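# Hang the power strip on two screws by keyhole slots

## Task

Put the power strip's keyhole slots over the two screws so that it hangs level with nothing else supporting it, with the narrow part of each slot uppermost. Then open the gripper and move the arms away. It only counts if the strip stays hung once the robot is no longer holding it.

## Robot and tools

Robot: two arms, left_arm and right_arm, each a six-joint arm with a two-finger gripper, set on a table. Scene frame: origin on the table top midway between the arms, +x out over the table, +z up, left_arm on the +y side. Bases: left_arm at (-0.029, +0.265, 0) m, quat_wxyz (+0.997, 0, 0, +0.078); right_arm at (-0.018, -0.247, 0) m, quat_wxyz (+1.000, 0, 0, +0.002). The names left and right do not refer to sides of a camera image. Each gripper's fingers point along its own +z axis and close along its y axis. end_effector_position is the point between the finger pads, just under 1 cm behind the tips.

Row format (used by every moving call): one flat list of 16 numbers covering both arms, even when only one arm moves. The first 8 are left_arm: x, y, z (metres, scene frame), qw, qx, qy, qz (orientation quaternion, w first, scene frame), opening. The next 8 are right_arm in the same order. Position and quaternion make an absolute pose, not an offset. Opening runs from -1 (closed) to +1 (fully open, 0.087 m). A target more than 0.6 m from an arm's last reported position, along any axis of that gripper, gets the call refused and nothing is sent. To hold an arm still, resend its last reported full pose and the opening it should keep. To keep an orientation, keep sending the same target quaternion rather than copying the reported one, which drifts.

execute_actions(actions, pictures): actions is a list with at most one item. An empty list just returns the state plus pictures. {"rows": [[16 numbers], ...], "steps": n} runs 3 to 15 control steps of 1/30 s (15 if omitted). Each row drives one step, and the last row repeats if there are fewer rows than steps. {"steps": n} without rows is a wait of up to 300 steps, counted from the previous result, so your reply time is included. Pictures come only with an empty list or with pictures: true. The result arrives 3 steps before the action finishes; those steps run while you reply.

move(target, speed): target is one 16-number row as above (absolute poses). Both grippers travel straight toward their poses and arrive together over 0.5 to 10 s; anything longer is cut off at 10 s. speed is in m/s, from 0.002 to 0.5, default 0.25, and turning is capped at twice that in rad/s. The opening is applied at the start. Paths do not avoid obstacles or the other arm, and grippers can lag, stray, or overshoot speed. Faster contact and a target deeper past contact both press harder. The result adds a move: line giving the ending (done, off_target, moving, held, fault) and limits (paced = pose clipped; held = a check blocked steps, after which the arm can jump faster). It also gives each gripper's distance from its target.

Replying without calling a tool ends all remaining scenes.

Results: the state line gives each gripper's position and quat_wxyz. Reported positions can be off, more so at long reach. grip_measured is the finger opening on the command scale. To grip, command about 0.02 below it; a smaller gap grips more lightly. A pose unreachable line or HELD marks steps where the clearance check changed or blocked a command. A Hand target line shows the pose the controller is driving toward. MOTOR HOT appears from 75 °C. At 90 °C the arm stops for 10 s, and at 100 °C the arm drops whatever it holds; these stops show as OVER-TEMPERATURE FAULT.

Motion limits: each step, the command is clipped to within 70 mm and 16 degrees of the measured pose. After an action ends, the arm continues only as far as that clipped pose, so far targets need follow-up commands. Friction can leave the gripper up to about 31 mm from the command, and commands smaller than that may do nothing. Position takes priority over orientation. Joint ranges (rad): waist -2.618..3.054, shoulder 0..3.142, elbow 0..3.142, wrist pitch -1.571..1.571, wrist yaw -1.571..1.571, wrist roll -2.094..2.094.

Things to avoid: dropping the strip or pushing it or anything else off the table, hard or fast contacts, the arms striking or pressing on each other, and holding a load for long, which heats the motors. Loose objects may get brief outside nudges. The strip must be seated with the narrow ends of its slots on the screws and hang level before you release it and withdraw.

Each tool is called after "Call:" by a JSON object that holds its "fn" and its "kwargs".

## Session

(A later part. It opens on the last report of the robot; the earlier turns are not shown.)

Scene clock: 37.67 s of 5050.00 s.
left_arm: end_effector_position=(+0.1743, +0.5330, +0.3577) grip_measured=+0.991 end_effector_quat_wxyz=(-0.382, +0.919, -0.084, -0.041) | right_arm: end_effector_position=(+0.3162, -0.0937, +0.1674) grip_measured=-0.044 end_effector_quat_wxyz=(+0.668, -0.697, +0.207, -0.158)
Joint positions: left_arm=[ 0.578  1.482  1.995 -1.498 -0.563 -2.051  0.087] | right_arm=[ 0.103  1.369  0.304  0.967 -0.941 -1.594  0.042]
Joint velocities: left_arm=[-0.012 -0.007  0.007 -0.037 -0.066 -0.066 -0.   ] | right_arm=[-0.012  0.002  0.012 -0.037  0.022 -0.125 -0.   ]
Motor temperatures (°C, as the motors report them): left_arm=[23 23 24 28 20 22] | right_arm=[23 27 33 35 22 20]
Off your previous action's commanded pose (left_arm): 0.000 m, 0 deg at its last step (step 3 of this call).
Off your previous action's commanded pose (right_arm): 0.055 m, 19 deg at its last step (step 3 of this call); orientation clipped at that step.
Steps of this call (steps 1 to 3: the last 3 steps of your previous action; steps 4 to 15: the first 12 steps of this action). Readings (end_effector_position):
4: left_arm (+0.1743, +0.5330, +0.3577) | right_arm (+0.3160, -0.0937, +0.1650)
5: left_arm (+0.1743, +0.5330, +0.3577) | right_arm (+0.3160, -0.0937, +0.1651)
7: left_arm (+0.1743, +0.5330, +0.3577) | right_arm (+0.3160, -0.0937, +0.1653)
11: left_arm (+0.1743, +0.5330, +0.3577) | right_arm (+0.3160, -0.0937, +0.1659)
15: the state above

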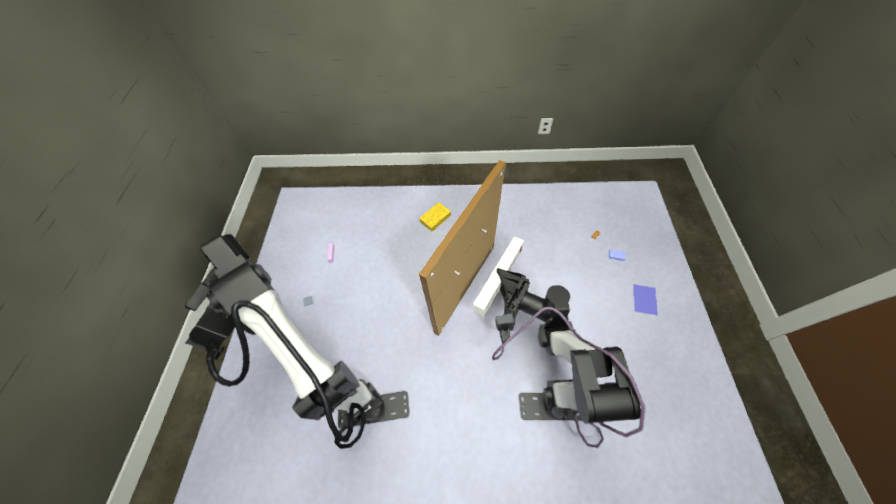

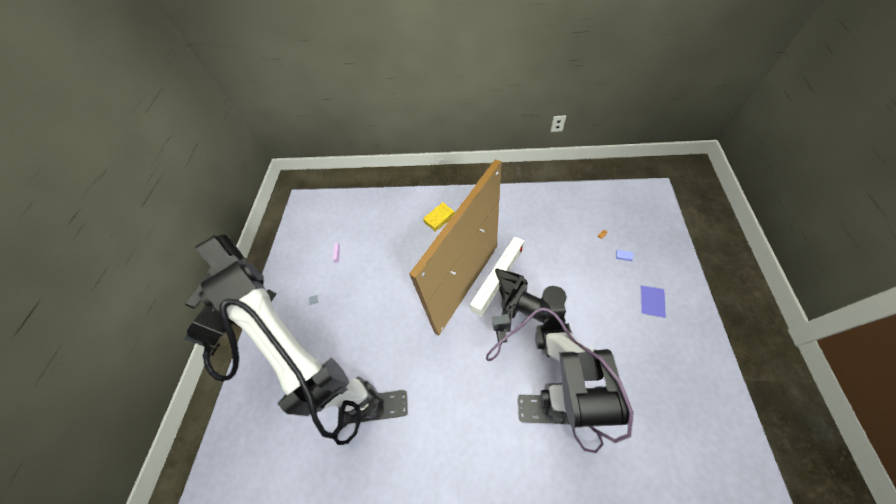

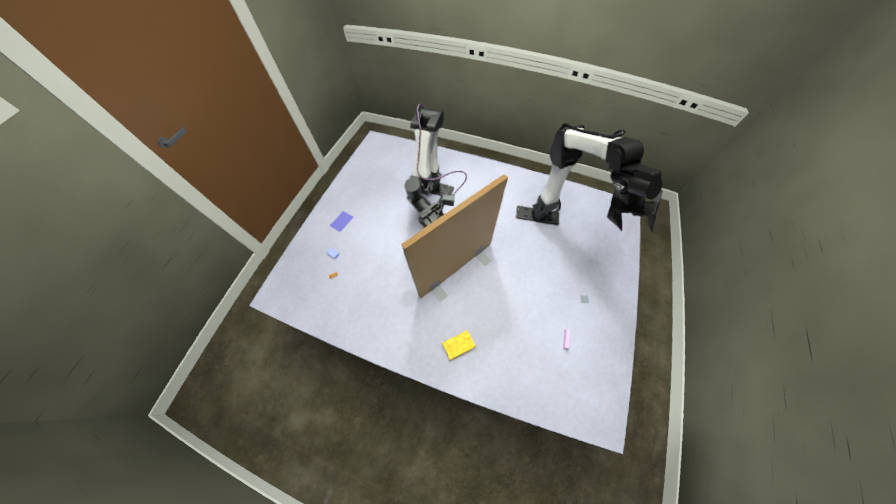

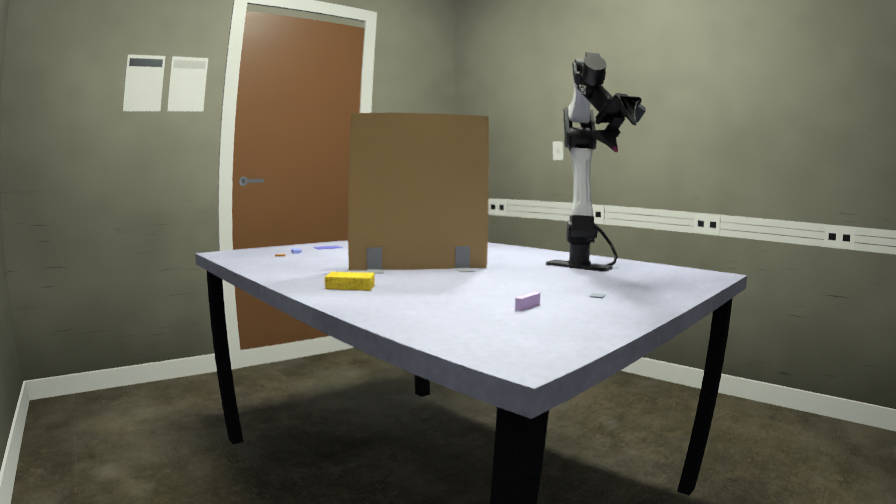

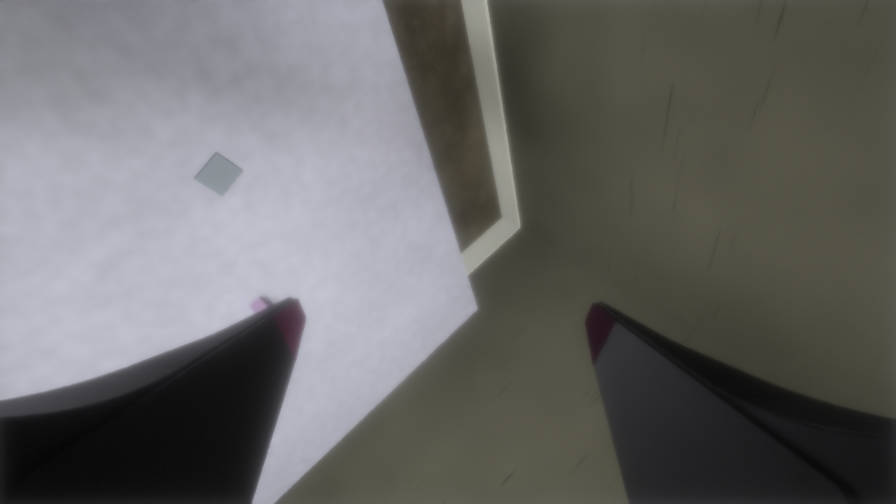

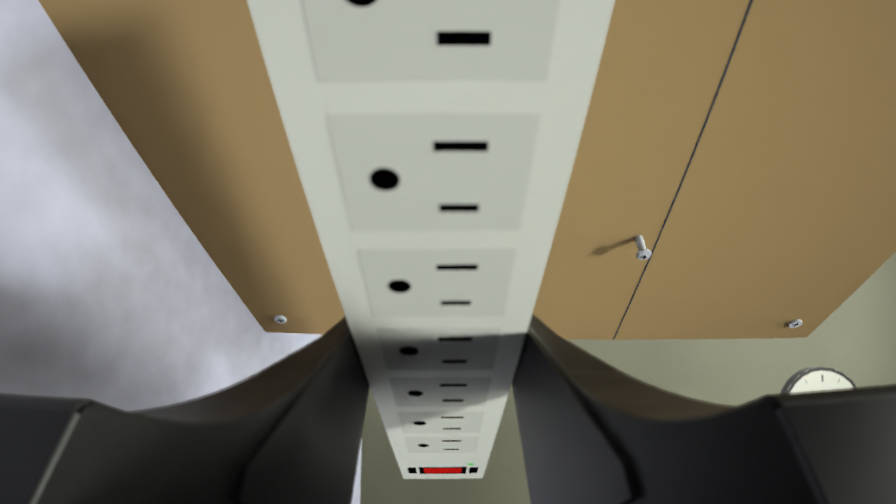

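Call:
{"fn": "move", "kwargs": {"target": [0.174,0.533,0.358,-0.382,0.919,-0.084,-0.041,1,0.27,-0.27,0.08,0,-0.707,0.707,0,-0.2], "speed": 0.4}}

Call:
{"fn": "move", "kwargs": {"target": [0.174,0.533,0.358,-0.382,0.919,-0.084,-0.041,1,0.27,-0.27,0.02,0,-0.707,0.707,0,-0.2], "speed": 0.08}}

Call:
{"fn": "move", "kwargs": {"target": [0.174,0.533,0.358,-0.382,0.919,-0.084,-0.041,1,0.27,-0.27,0.08,0,-0.707,0.707,0,1], "speed": 0.1}}

Call:
{"fn": "move", "kwargs": {"target": [0.174,0.533,0.358,-0.382,0.919,-0.084,-0.041,1,0.27,-0.27,0.08,0,0,1,0,1], "speed": 0.5}}

Call:
{"fn": "move", "kwargs": {"target": [0.174,0.533,0.358,-0.382,0.919,-0.084,-0.041,1,0.27,-0.275,0.07,0,0.707,0.707,0,1], "speed": 0.5}}

Scene clock: 40.87 s of 5050.00 s.
left_arm: end_effector_position=(+0.1743, +0.5330, +0.3577) grip_measured=+0.991 end_effector_quat_wxyz=(-0.382, +0.919, -0.084, -0.041) | right_arm: end_effector_position=(+0.2638, -0.2615, +0.0648) grip_measured=-0.045 end_effector_quat_wxyz=(+0.000, +0.719, -0.695, -0.013)
Joint positions: left_arm=[ 0.578  1.482  1.995 -1.498 -0.563 -2.051  0.087] | right_arm=[ 0.083  1.651  1.164 -1.101 -0.019 -1.518  0.042]
Joint velocities: left_arm=[ 0.002 -0.007  0.007 -0.007 -0.037 -0.066 -0.   ] | right_arm=[ 0.002  0.002 -0.012 -0.022 -0.007 -0.007 -0.001]
Motor temperatures (°C, as the motors report them): left_arm=[23 23 24 28 20 22] | right_arm=[23 27 33 35 22 20]
Hand target (left_arm): +0.174, +0.533, +0.358; -0.382, +0.919, -0.084, -0.041
Hand target (right_arm): +0.271, -0.271, +0.079; +0.004, +0.711, -0.704, +0.010
Off your previous action's commanded pose (left_arm): 0.000 m, 0 deg at its last step (step 3 of this call).
Off your previous action's commanded pose (right_arm): 0.051 m, 17 deg at its last step (step 3 of this call); orientation clipped at that step.
Off the commanded pose (left_arm): 0.000 m, 0 deg.
Off the commanded pose (right_arm): 0.018 m, 2 deg.
Kept back: nothing.
move: off_target (right_arm)

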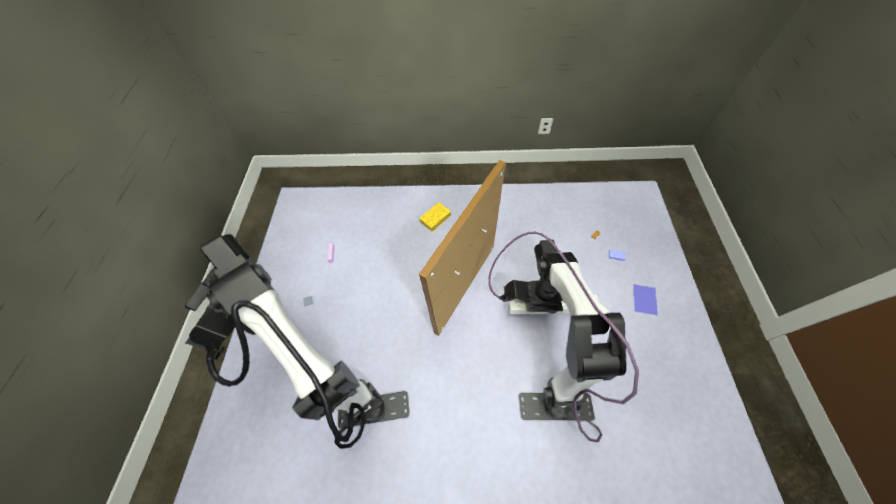

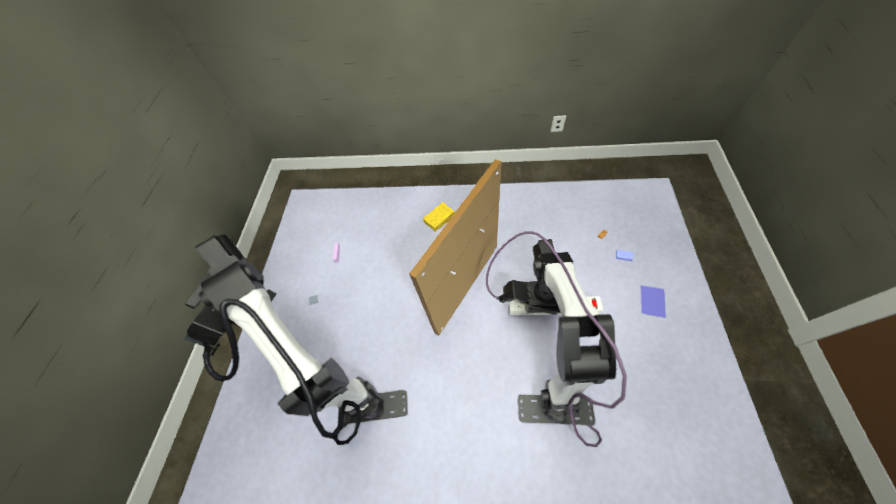

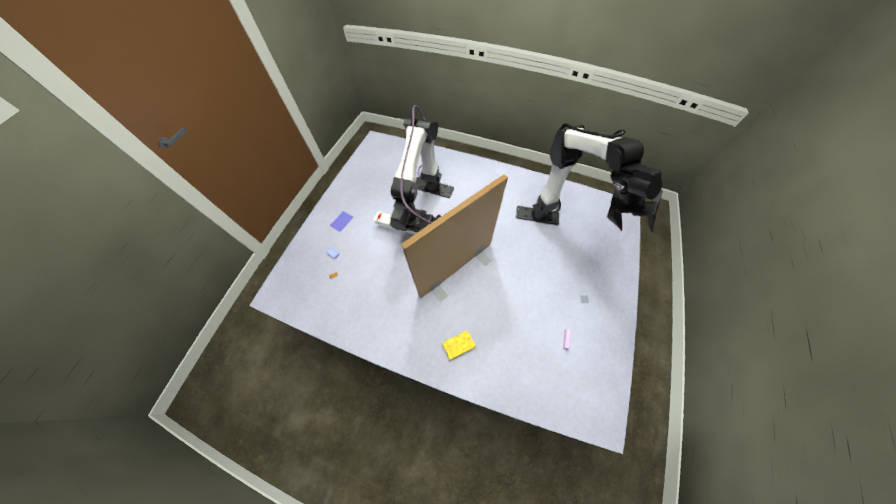

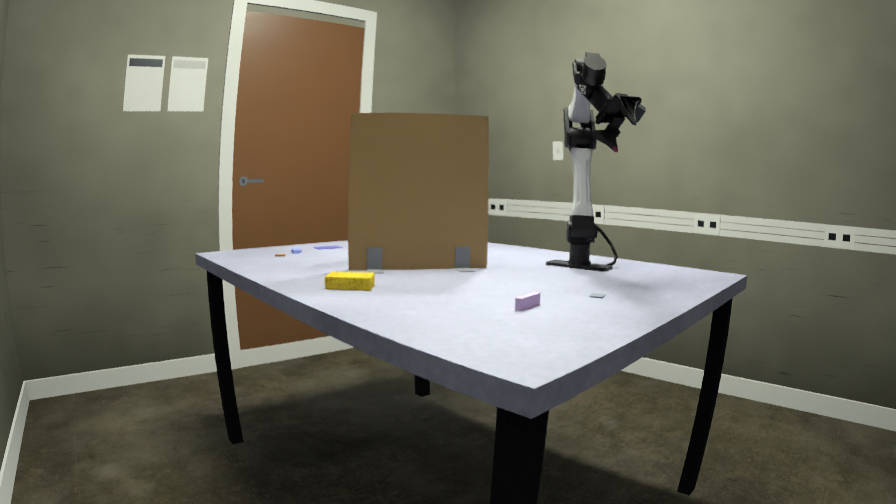

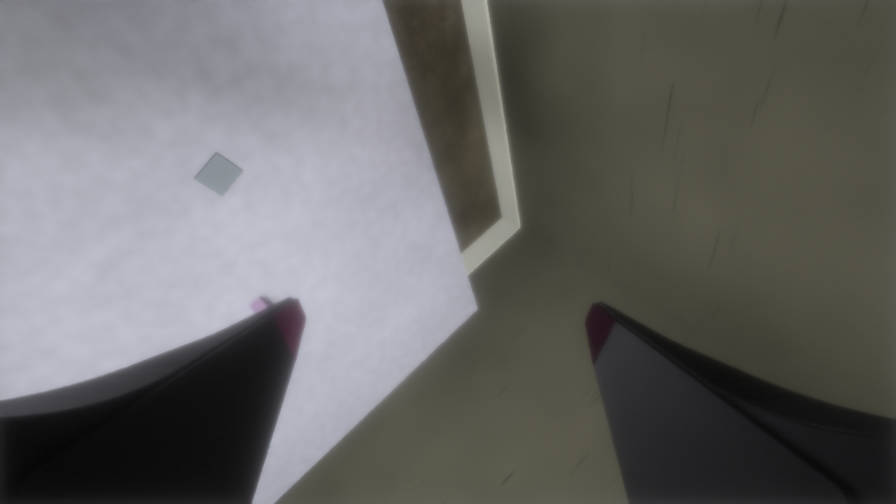

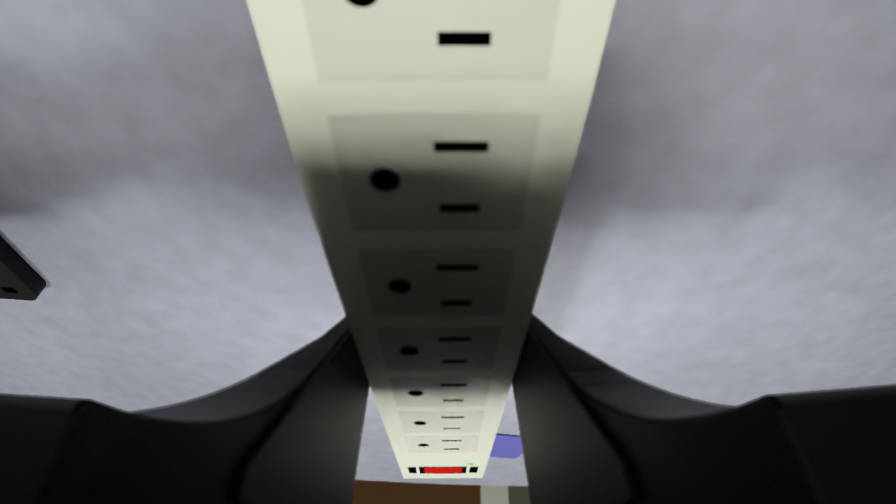

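Scene clock: 41.97 s of 5050.00 s.
left_arm: end_effector_position=(+0.1743, +0.5330, +0.3577) grip_measured=+0.991 end_effector_quat_wxyz=(-0.382, +0.919, -0.084, -0.041) | right_arm: end_effector_position=(+0.2664, -0.2630, +0.0186) grip_measured=-0.045 end_effector_quat_wxyz=(-0.002, +0.713, -0.701, -0.015)
Joint positions: left_arm=[ 0.578  1.482  1.995 -1.498 -0.563 -2.051  0.087] | right_arm=[ 0.072  1.722  1.051 -0.917 -0.025 -1.511  0.042]
Joint velocities: left_arm=[-0.007 -0.012  0.012 -0.051  0.022  0.037 -0.   ] | right_arm=[ 0.012 -0.002 -0.002 -0.007 -0.022  0.022  0.   ]
Motor temperatures (°C, as the motors report them): left_arm=[23 23 25 28 20 22] | right_arm=[23 27 33 35 22 20]
Hand target (left_arm): +0.174, +0.533, +0.358; -0.382, +0.919, -0.084, -0.041
Hand target (right_arm): +0.270, -0.270, +0.020; +0.000, +0.707, -0.707, -0.000
Off the commanded pose (left_arm): 0.000 m, 0 deg.
Off the commanded pose (right_arm): 0.008 m, 2 deg.
Kept back: nothing.
move: done

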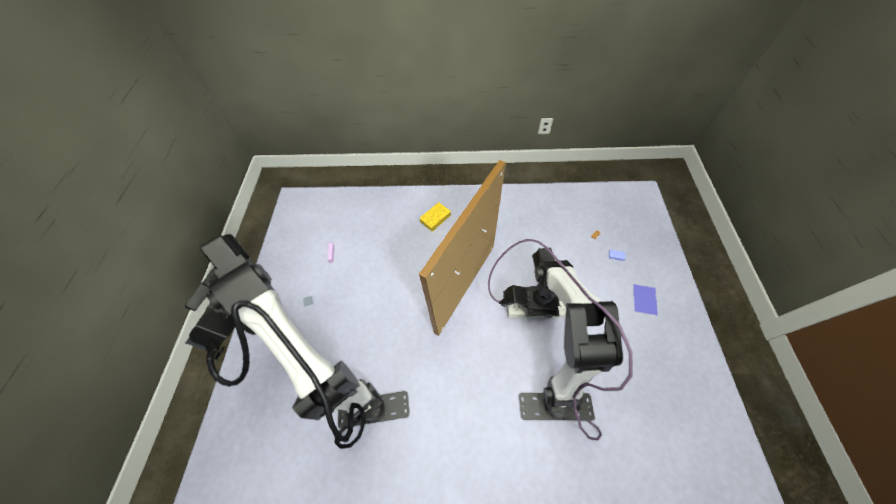

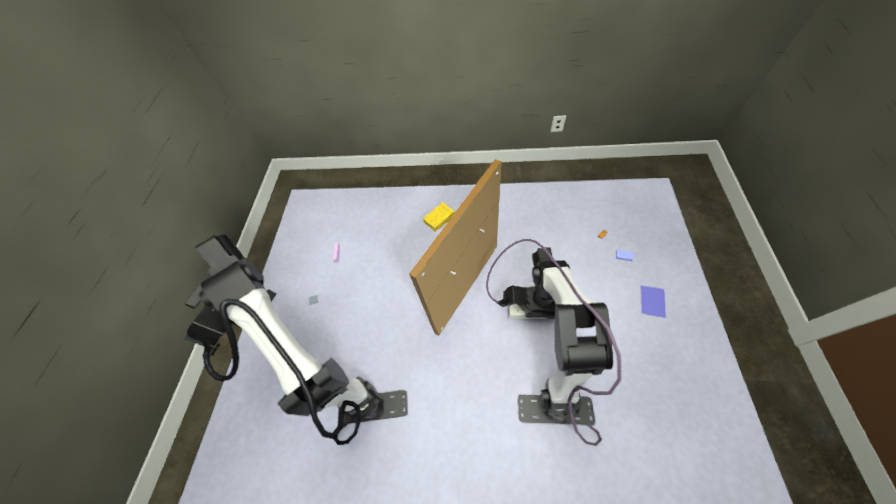

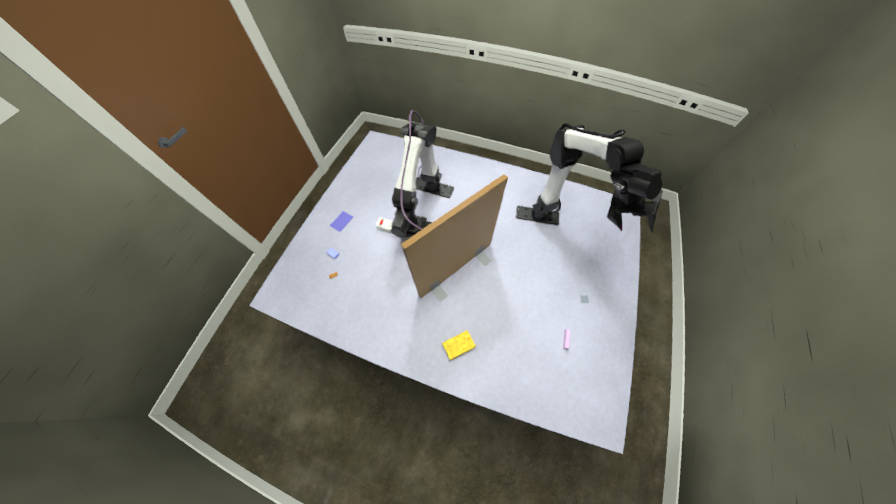

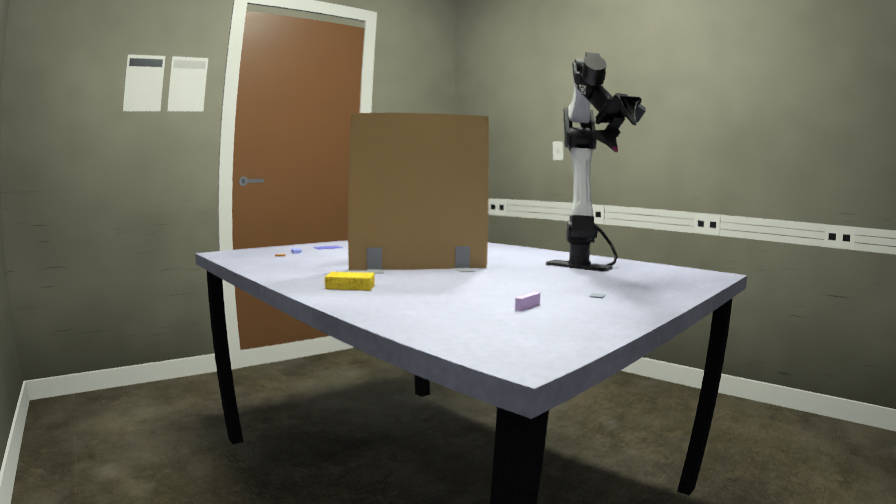

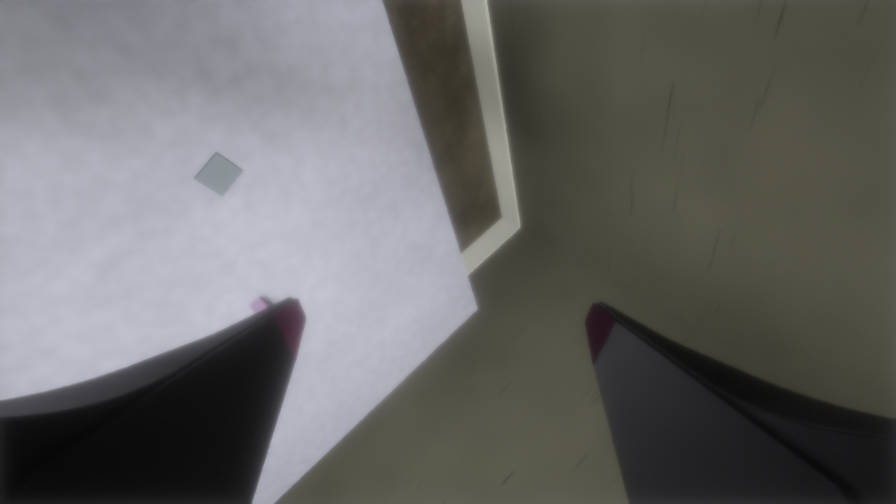

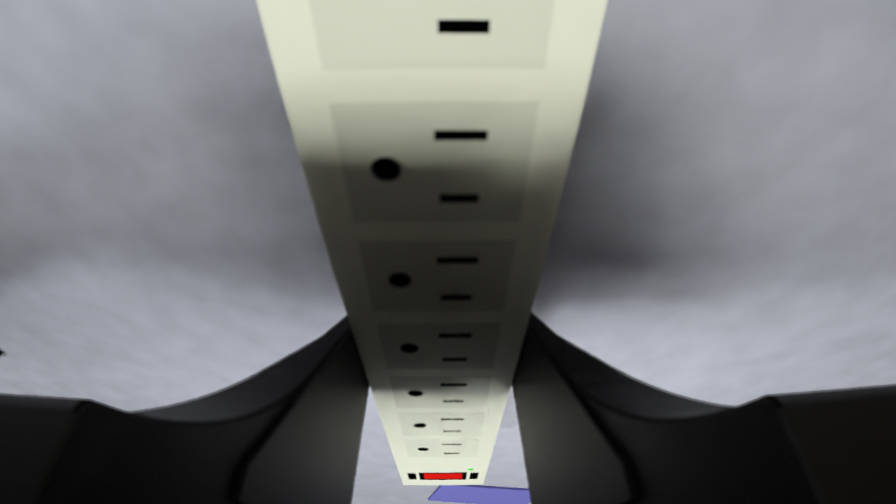

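Scene clock: 43.13 s of 5050.00 s.
left_arm: end_effector_position=(+0.1743, +0.5330, +0.3577) grip_measured=+0.991 end_effector_quat_wxyz=(-0.382, +0.919, -0.084, -0.041) | right_arm: end_effector_position=(+0.2676, -0.2658, +0.0692) grip_measured=+0.981 end_effector_quat_wxyz=(+0.005, +0.713, -0.701, -0.010)
Joint positions: left_arm=[ 0.578  1.482  1.995 -1.498 -0.563 -2.051  0.087] | right_arm=[ 0.072  1.667  1.197 -1.123 -0.009 -1.511  0.087]
Joint velocities: left_arm=[-0.017 -0.002  0.007  0.007  0.022 -0.022  0.   ] | right_arm=[-0.012 -0.017 -0.012 -0.037  0.007 -0.051  0.001]
Motor temperatures (°C, as the motors report them): left_arm=[23 23 25 28 20 22] | right_arm=[23 27 33 34 22 20]
Hand target (left_arm): +0.174, +0.533, +0.358; -0.382, +0.919, -0.084, -0.041
Hand target (right_arm): +0.270, -0.270, +0.080; -0.000, +0.707, -0.707, +0.000
Off the commanded pose (left_arm): 0.000 m, 0 deg.
Off the commanded pose (right_arm): 0.012 m, 2 deg.
Kept back: nothing.
move: off_target (right_arm)

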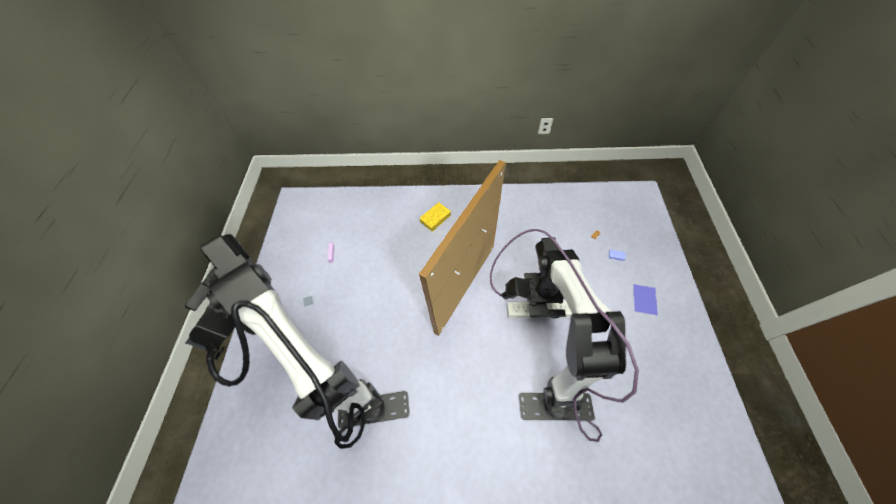

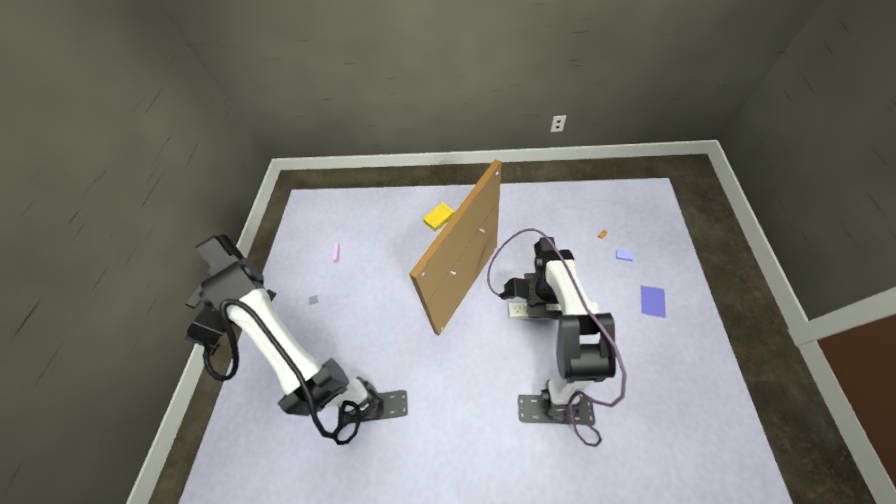

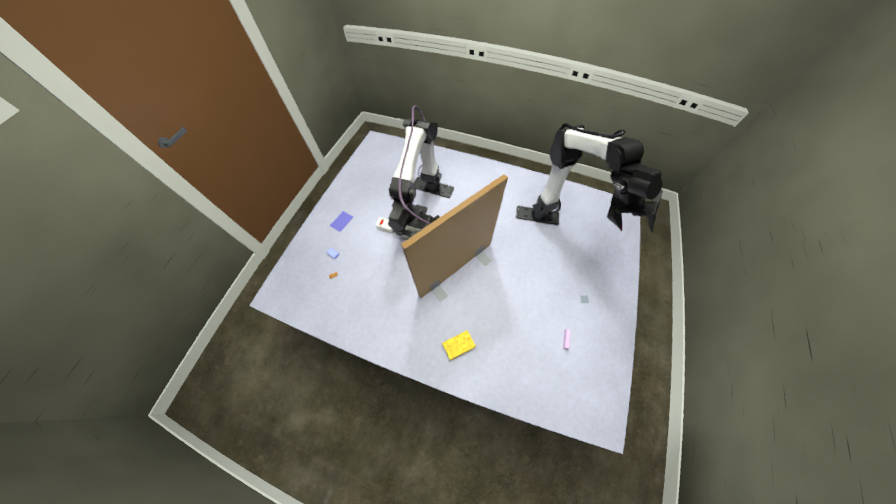

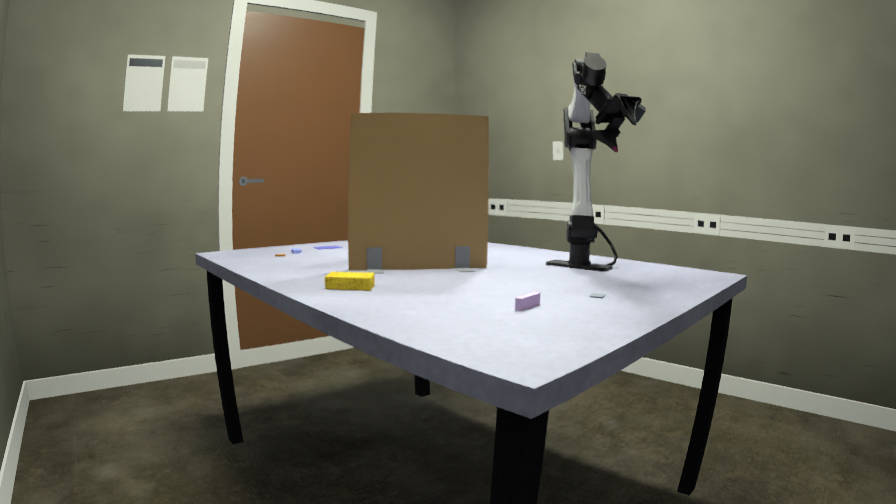

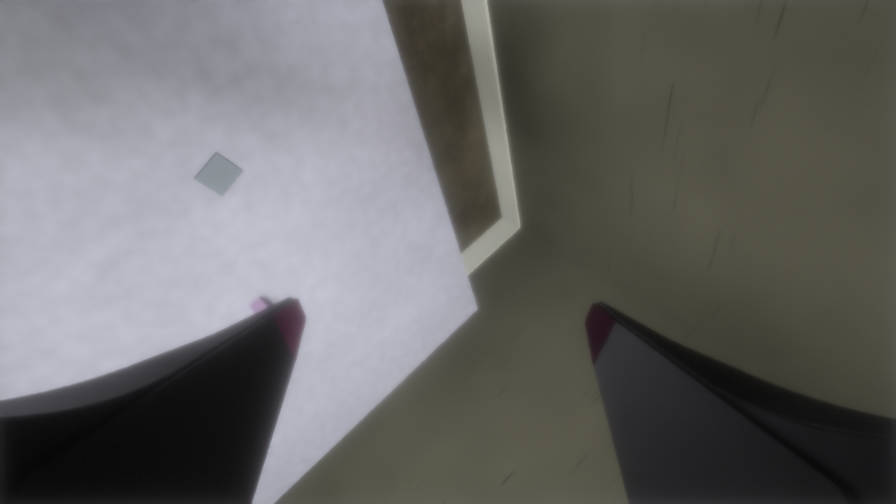

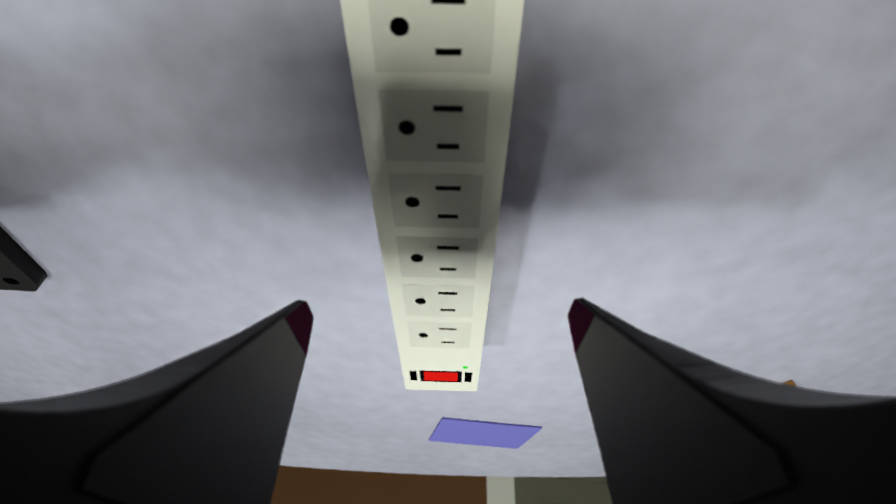

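Scene clock: 45.43 s of 5050.00 s.
left_arm: end_effector_position=(+0.1743, +0.5330, +0.3577) grip_measured=+0.991 end_effector_quat_wxyz=(-0.382, +0.919, -0.084, -0.041) | right_arm: end_effector_position=(+0.2683, -0.2668, +0.0780) grip_measured=+0.982 end_effector_quat_wxyz=(+0.006, -0.009, +1.000, +0.003)
Joint positions: left_arm=[ 0.578  1.482  1.995 -1.498 -0.563 -2.051  0.087] | right_arm=[-0.064  1.788  1.376 -1.147 -0.006 -0.079  0.087]
Joint velocities: left_arm=[-0.022 -0.007  0.002  0.022  0.037 -0.022  0.001] | right_arm=[-0.017 -0.002  0.007 -0.022 -0.007  0.051  0.001]
Motor temperatures (°C, as the motors report them): left_arm=[23 23 25 28 20 22] | right_arm=[23 27 33 33 22 20]
Hand target (left_arm): +0.174, +0.533, +0.358; -0.382, +0.919, -0.084, -0.041
Hand target (right_arm): +0.270, -0.270, +0.079; -0.001, +0.000, +1.000, -0.001
Off the commanded pose (left_arm): 0.000 m, 0 deg.
Off the commanded pose (right_arm): 0.004 m, 1 deg.
Kept back: nothing.
move: done

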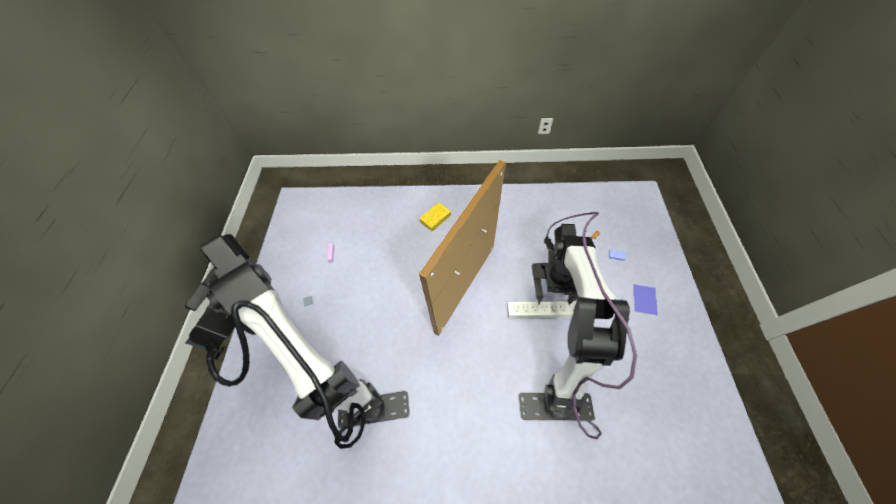

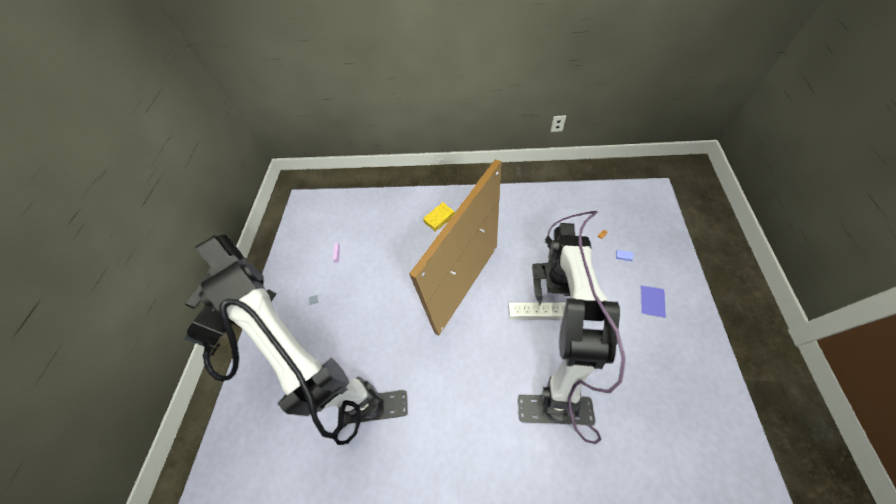

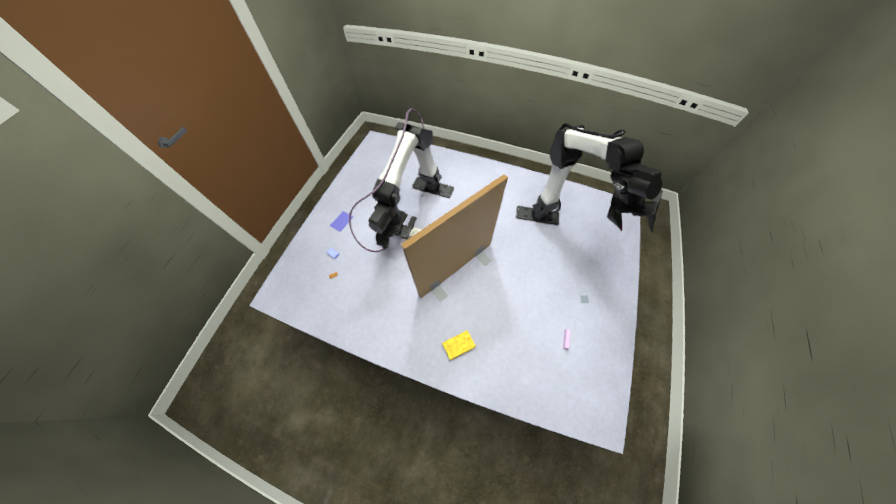

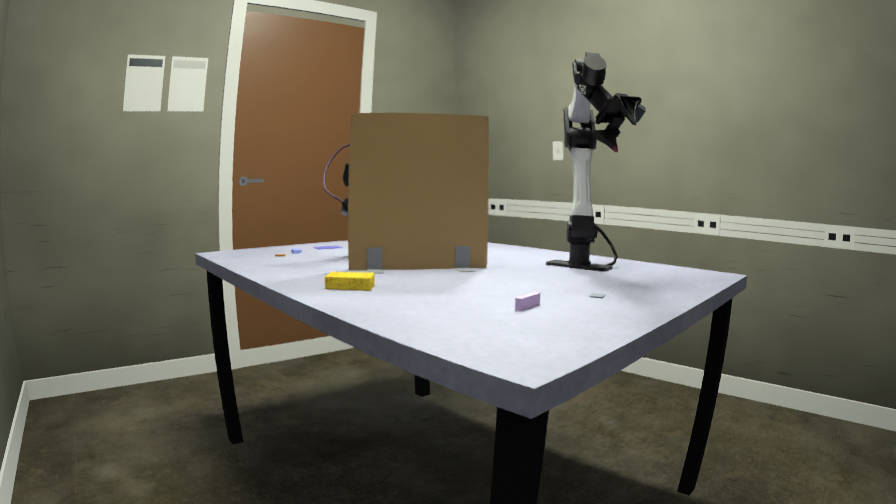

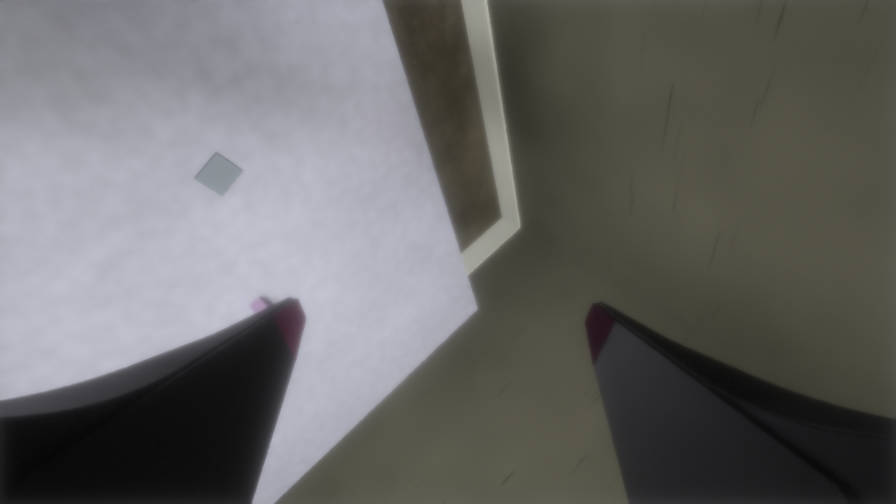

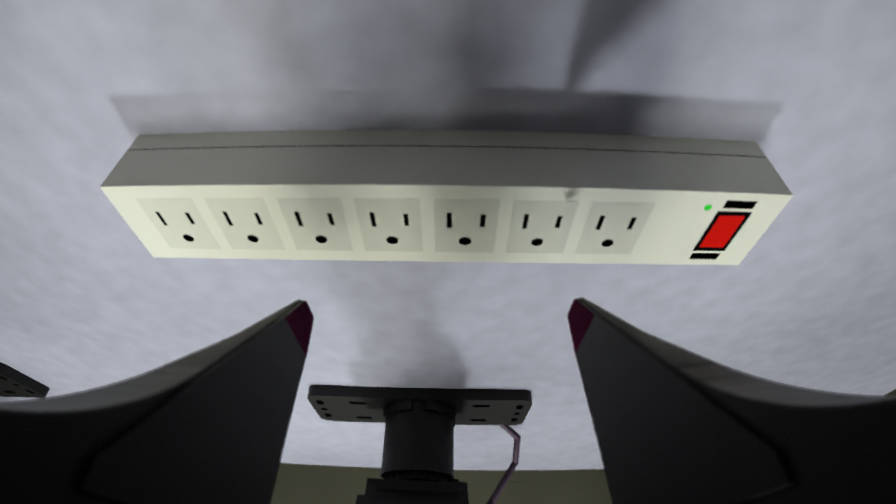

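Scene clock: 47.77 s of 5050.00 s.
left_arm: end_effector_position=(+0.1743, +0.5330, +0.3577) grip_measured=+0.991 end_effector_quat_wxyz=(-0.382, +0.919, -0.084, -0.041) | right_arm: end_effector_position=(+0.2703, -0.2730, +0.0689) grip_measured=+0.982 end_effector_quat_wxyz=(-0.012, +0.701, +0.713, -0.004)
Joint positions: left_arm=[ 0.578  1.482  1.995 -1.498 -0.563 -2.051  0.087] | right_arm=[-0.235  1.711  1.243 -1.127 -0.005  1.321  0.087]
Joint velocities: left_arm=[-0.017 -0.012 -0.002 -0.081 -0.037  0.022  0.001] | right_arm=[-0.002 -0.012  0.012  0.007 -0.066 -0.11  -0.   ]
Motor temperatures (°C, as the motors report them): left_arm=[23 23 25 28 20 22] | right_arm=[23 28 33 32 22 20]
Hand target (left_arm): +0.174, +0.533, +0.358; -0.382, +0.919, -0.084, -0.041
Hand target (right_arm): +0.270, -0.276, +0.070; -0.001, +0.707, +0.707, -0.002
Off the commanded pose (left_arm): 0.000 m, 0 deg.
Off the commanded pose (right_arm): 0.002 m, 2 deg.
Kept back: nothing.
move: done

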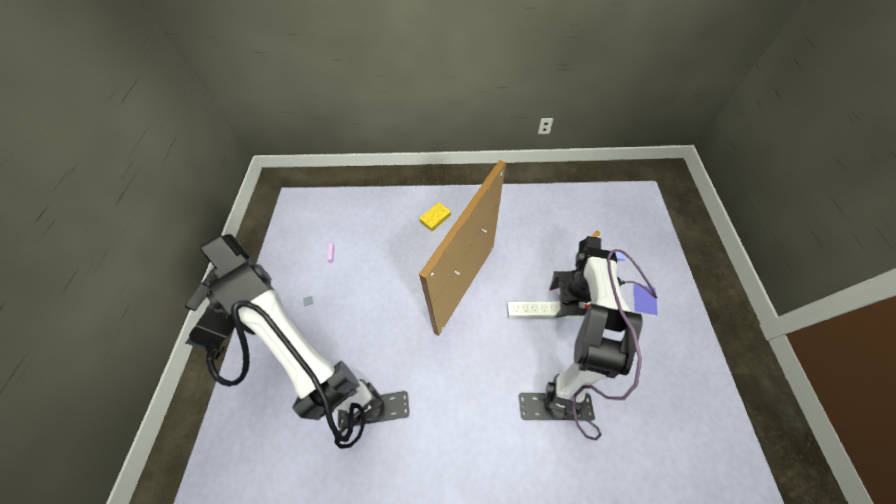

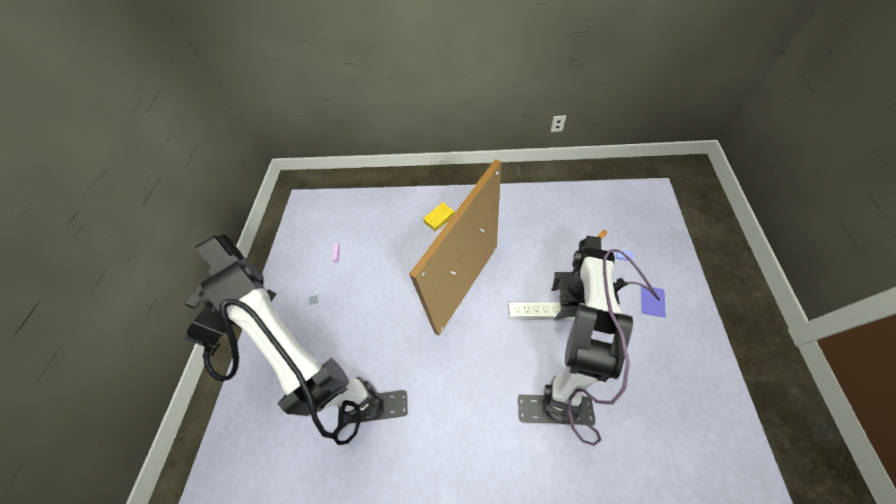

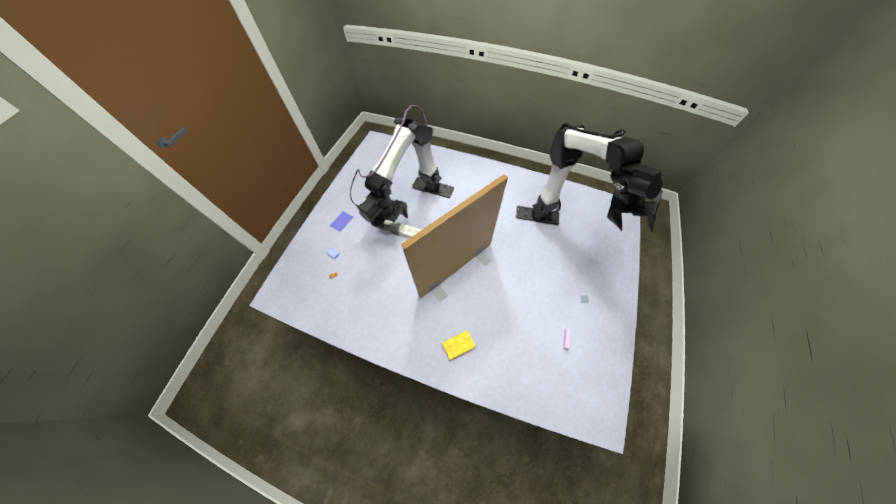

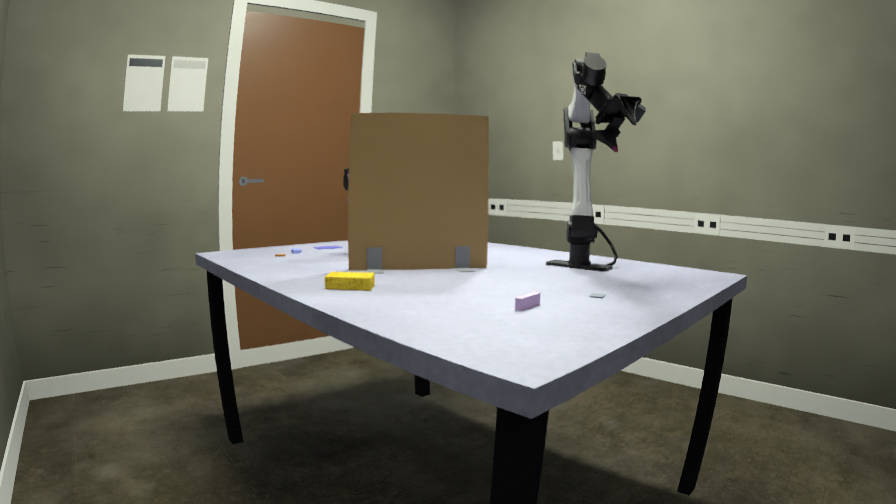

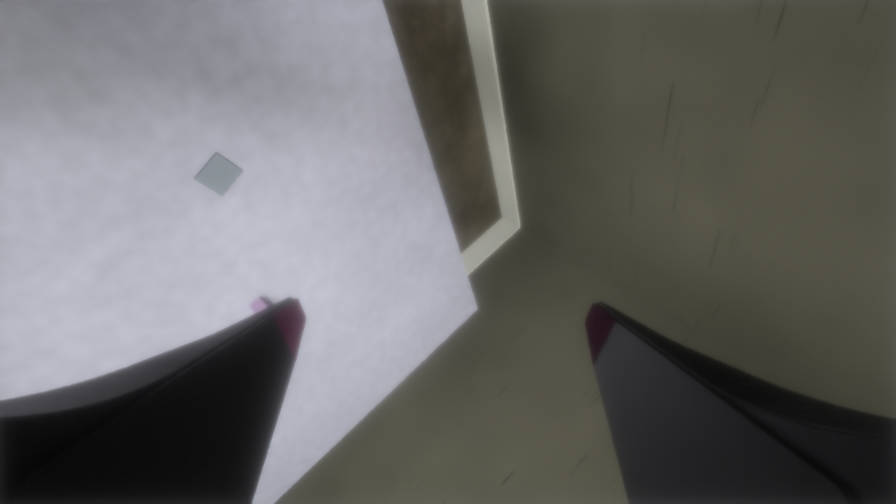

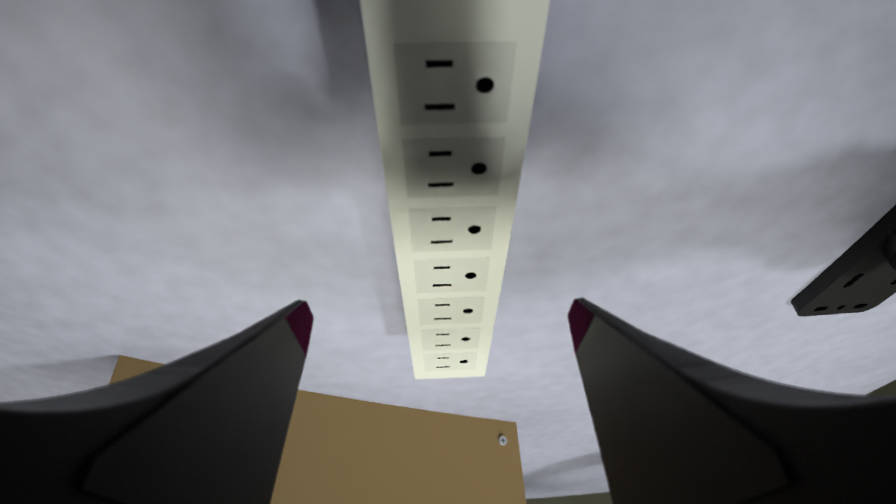

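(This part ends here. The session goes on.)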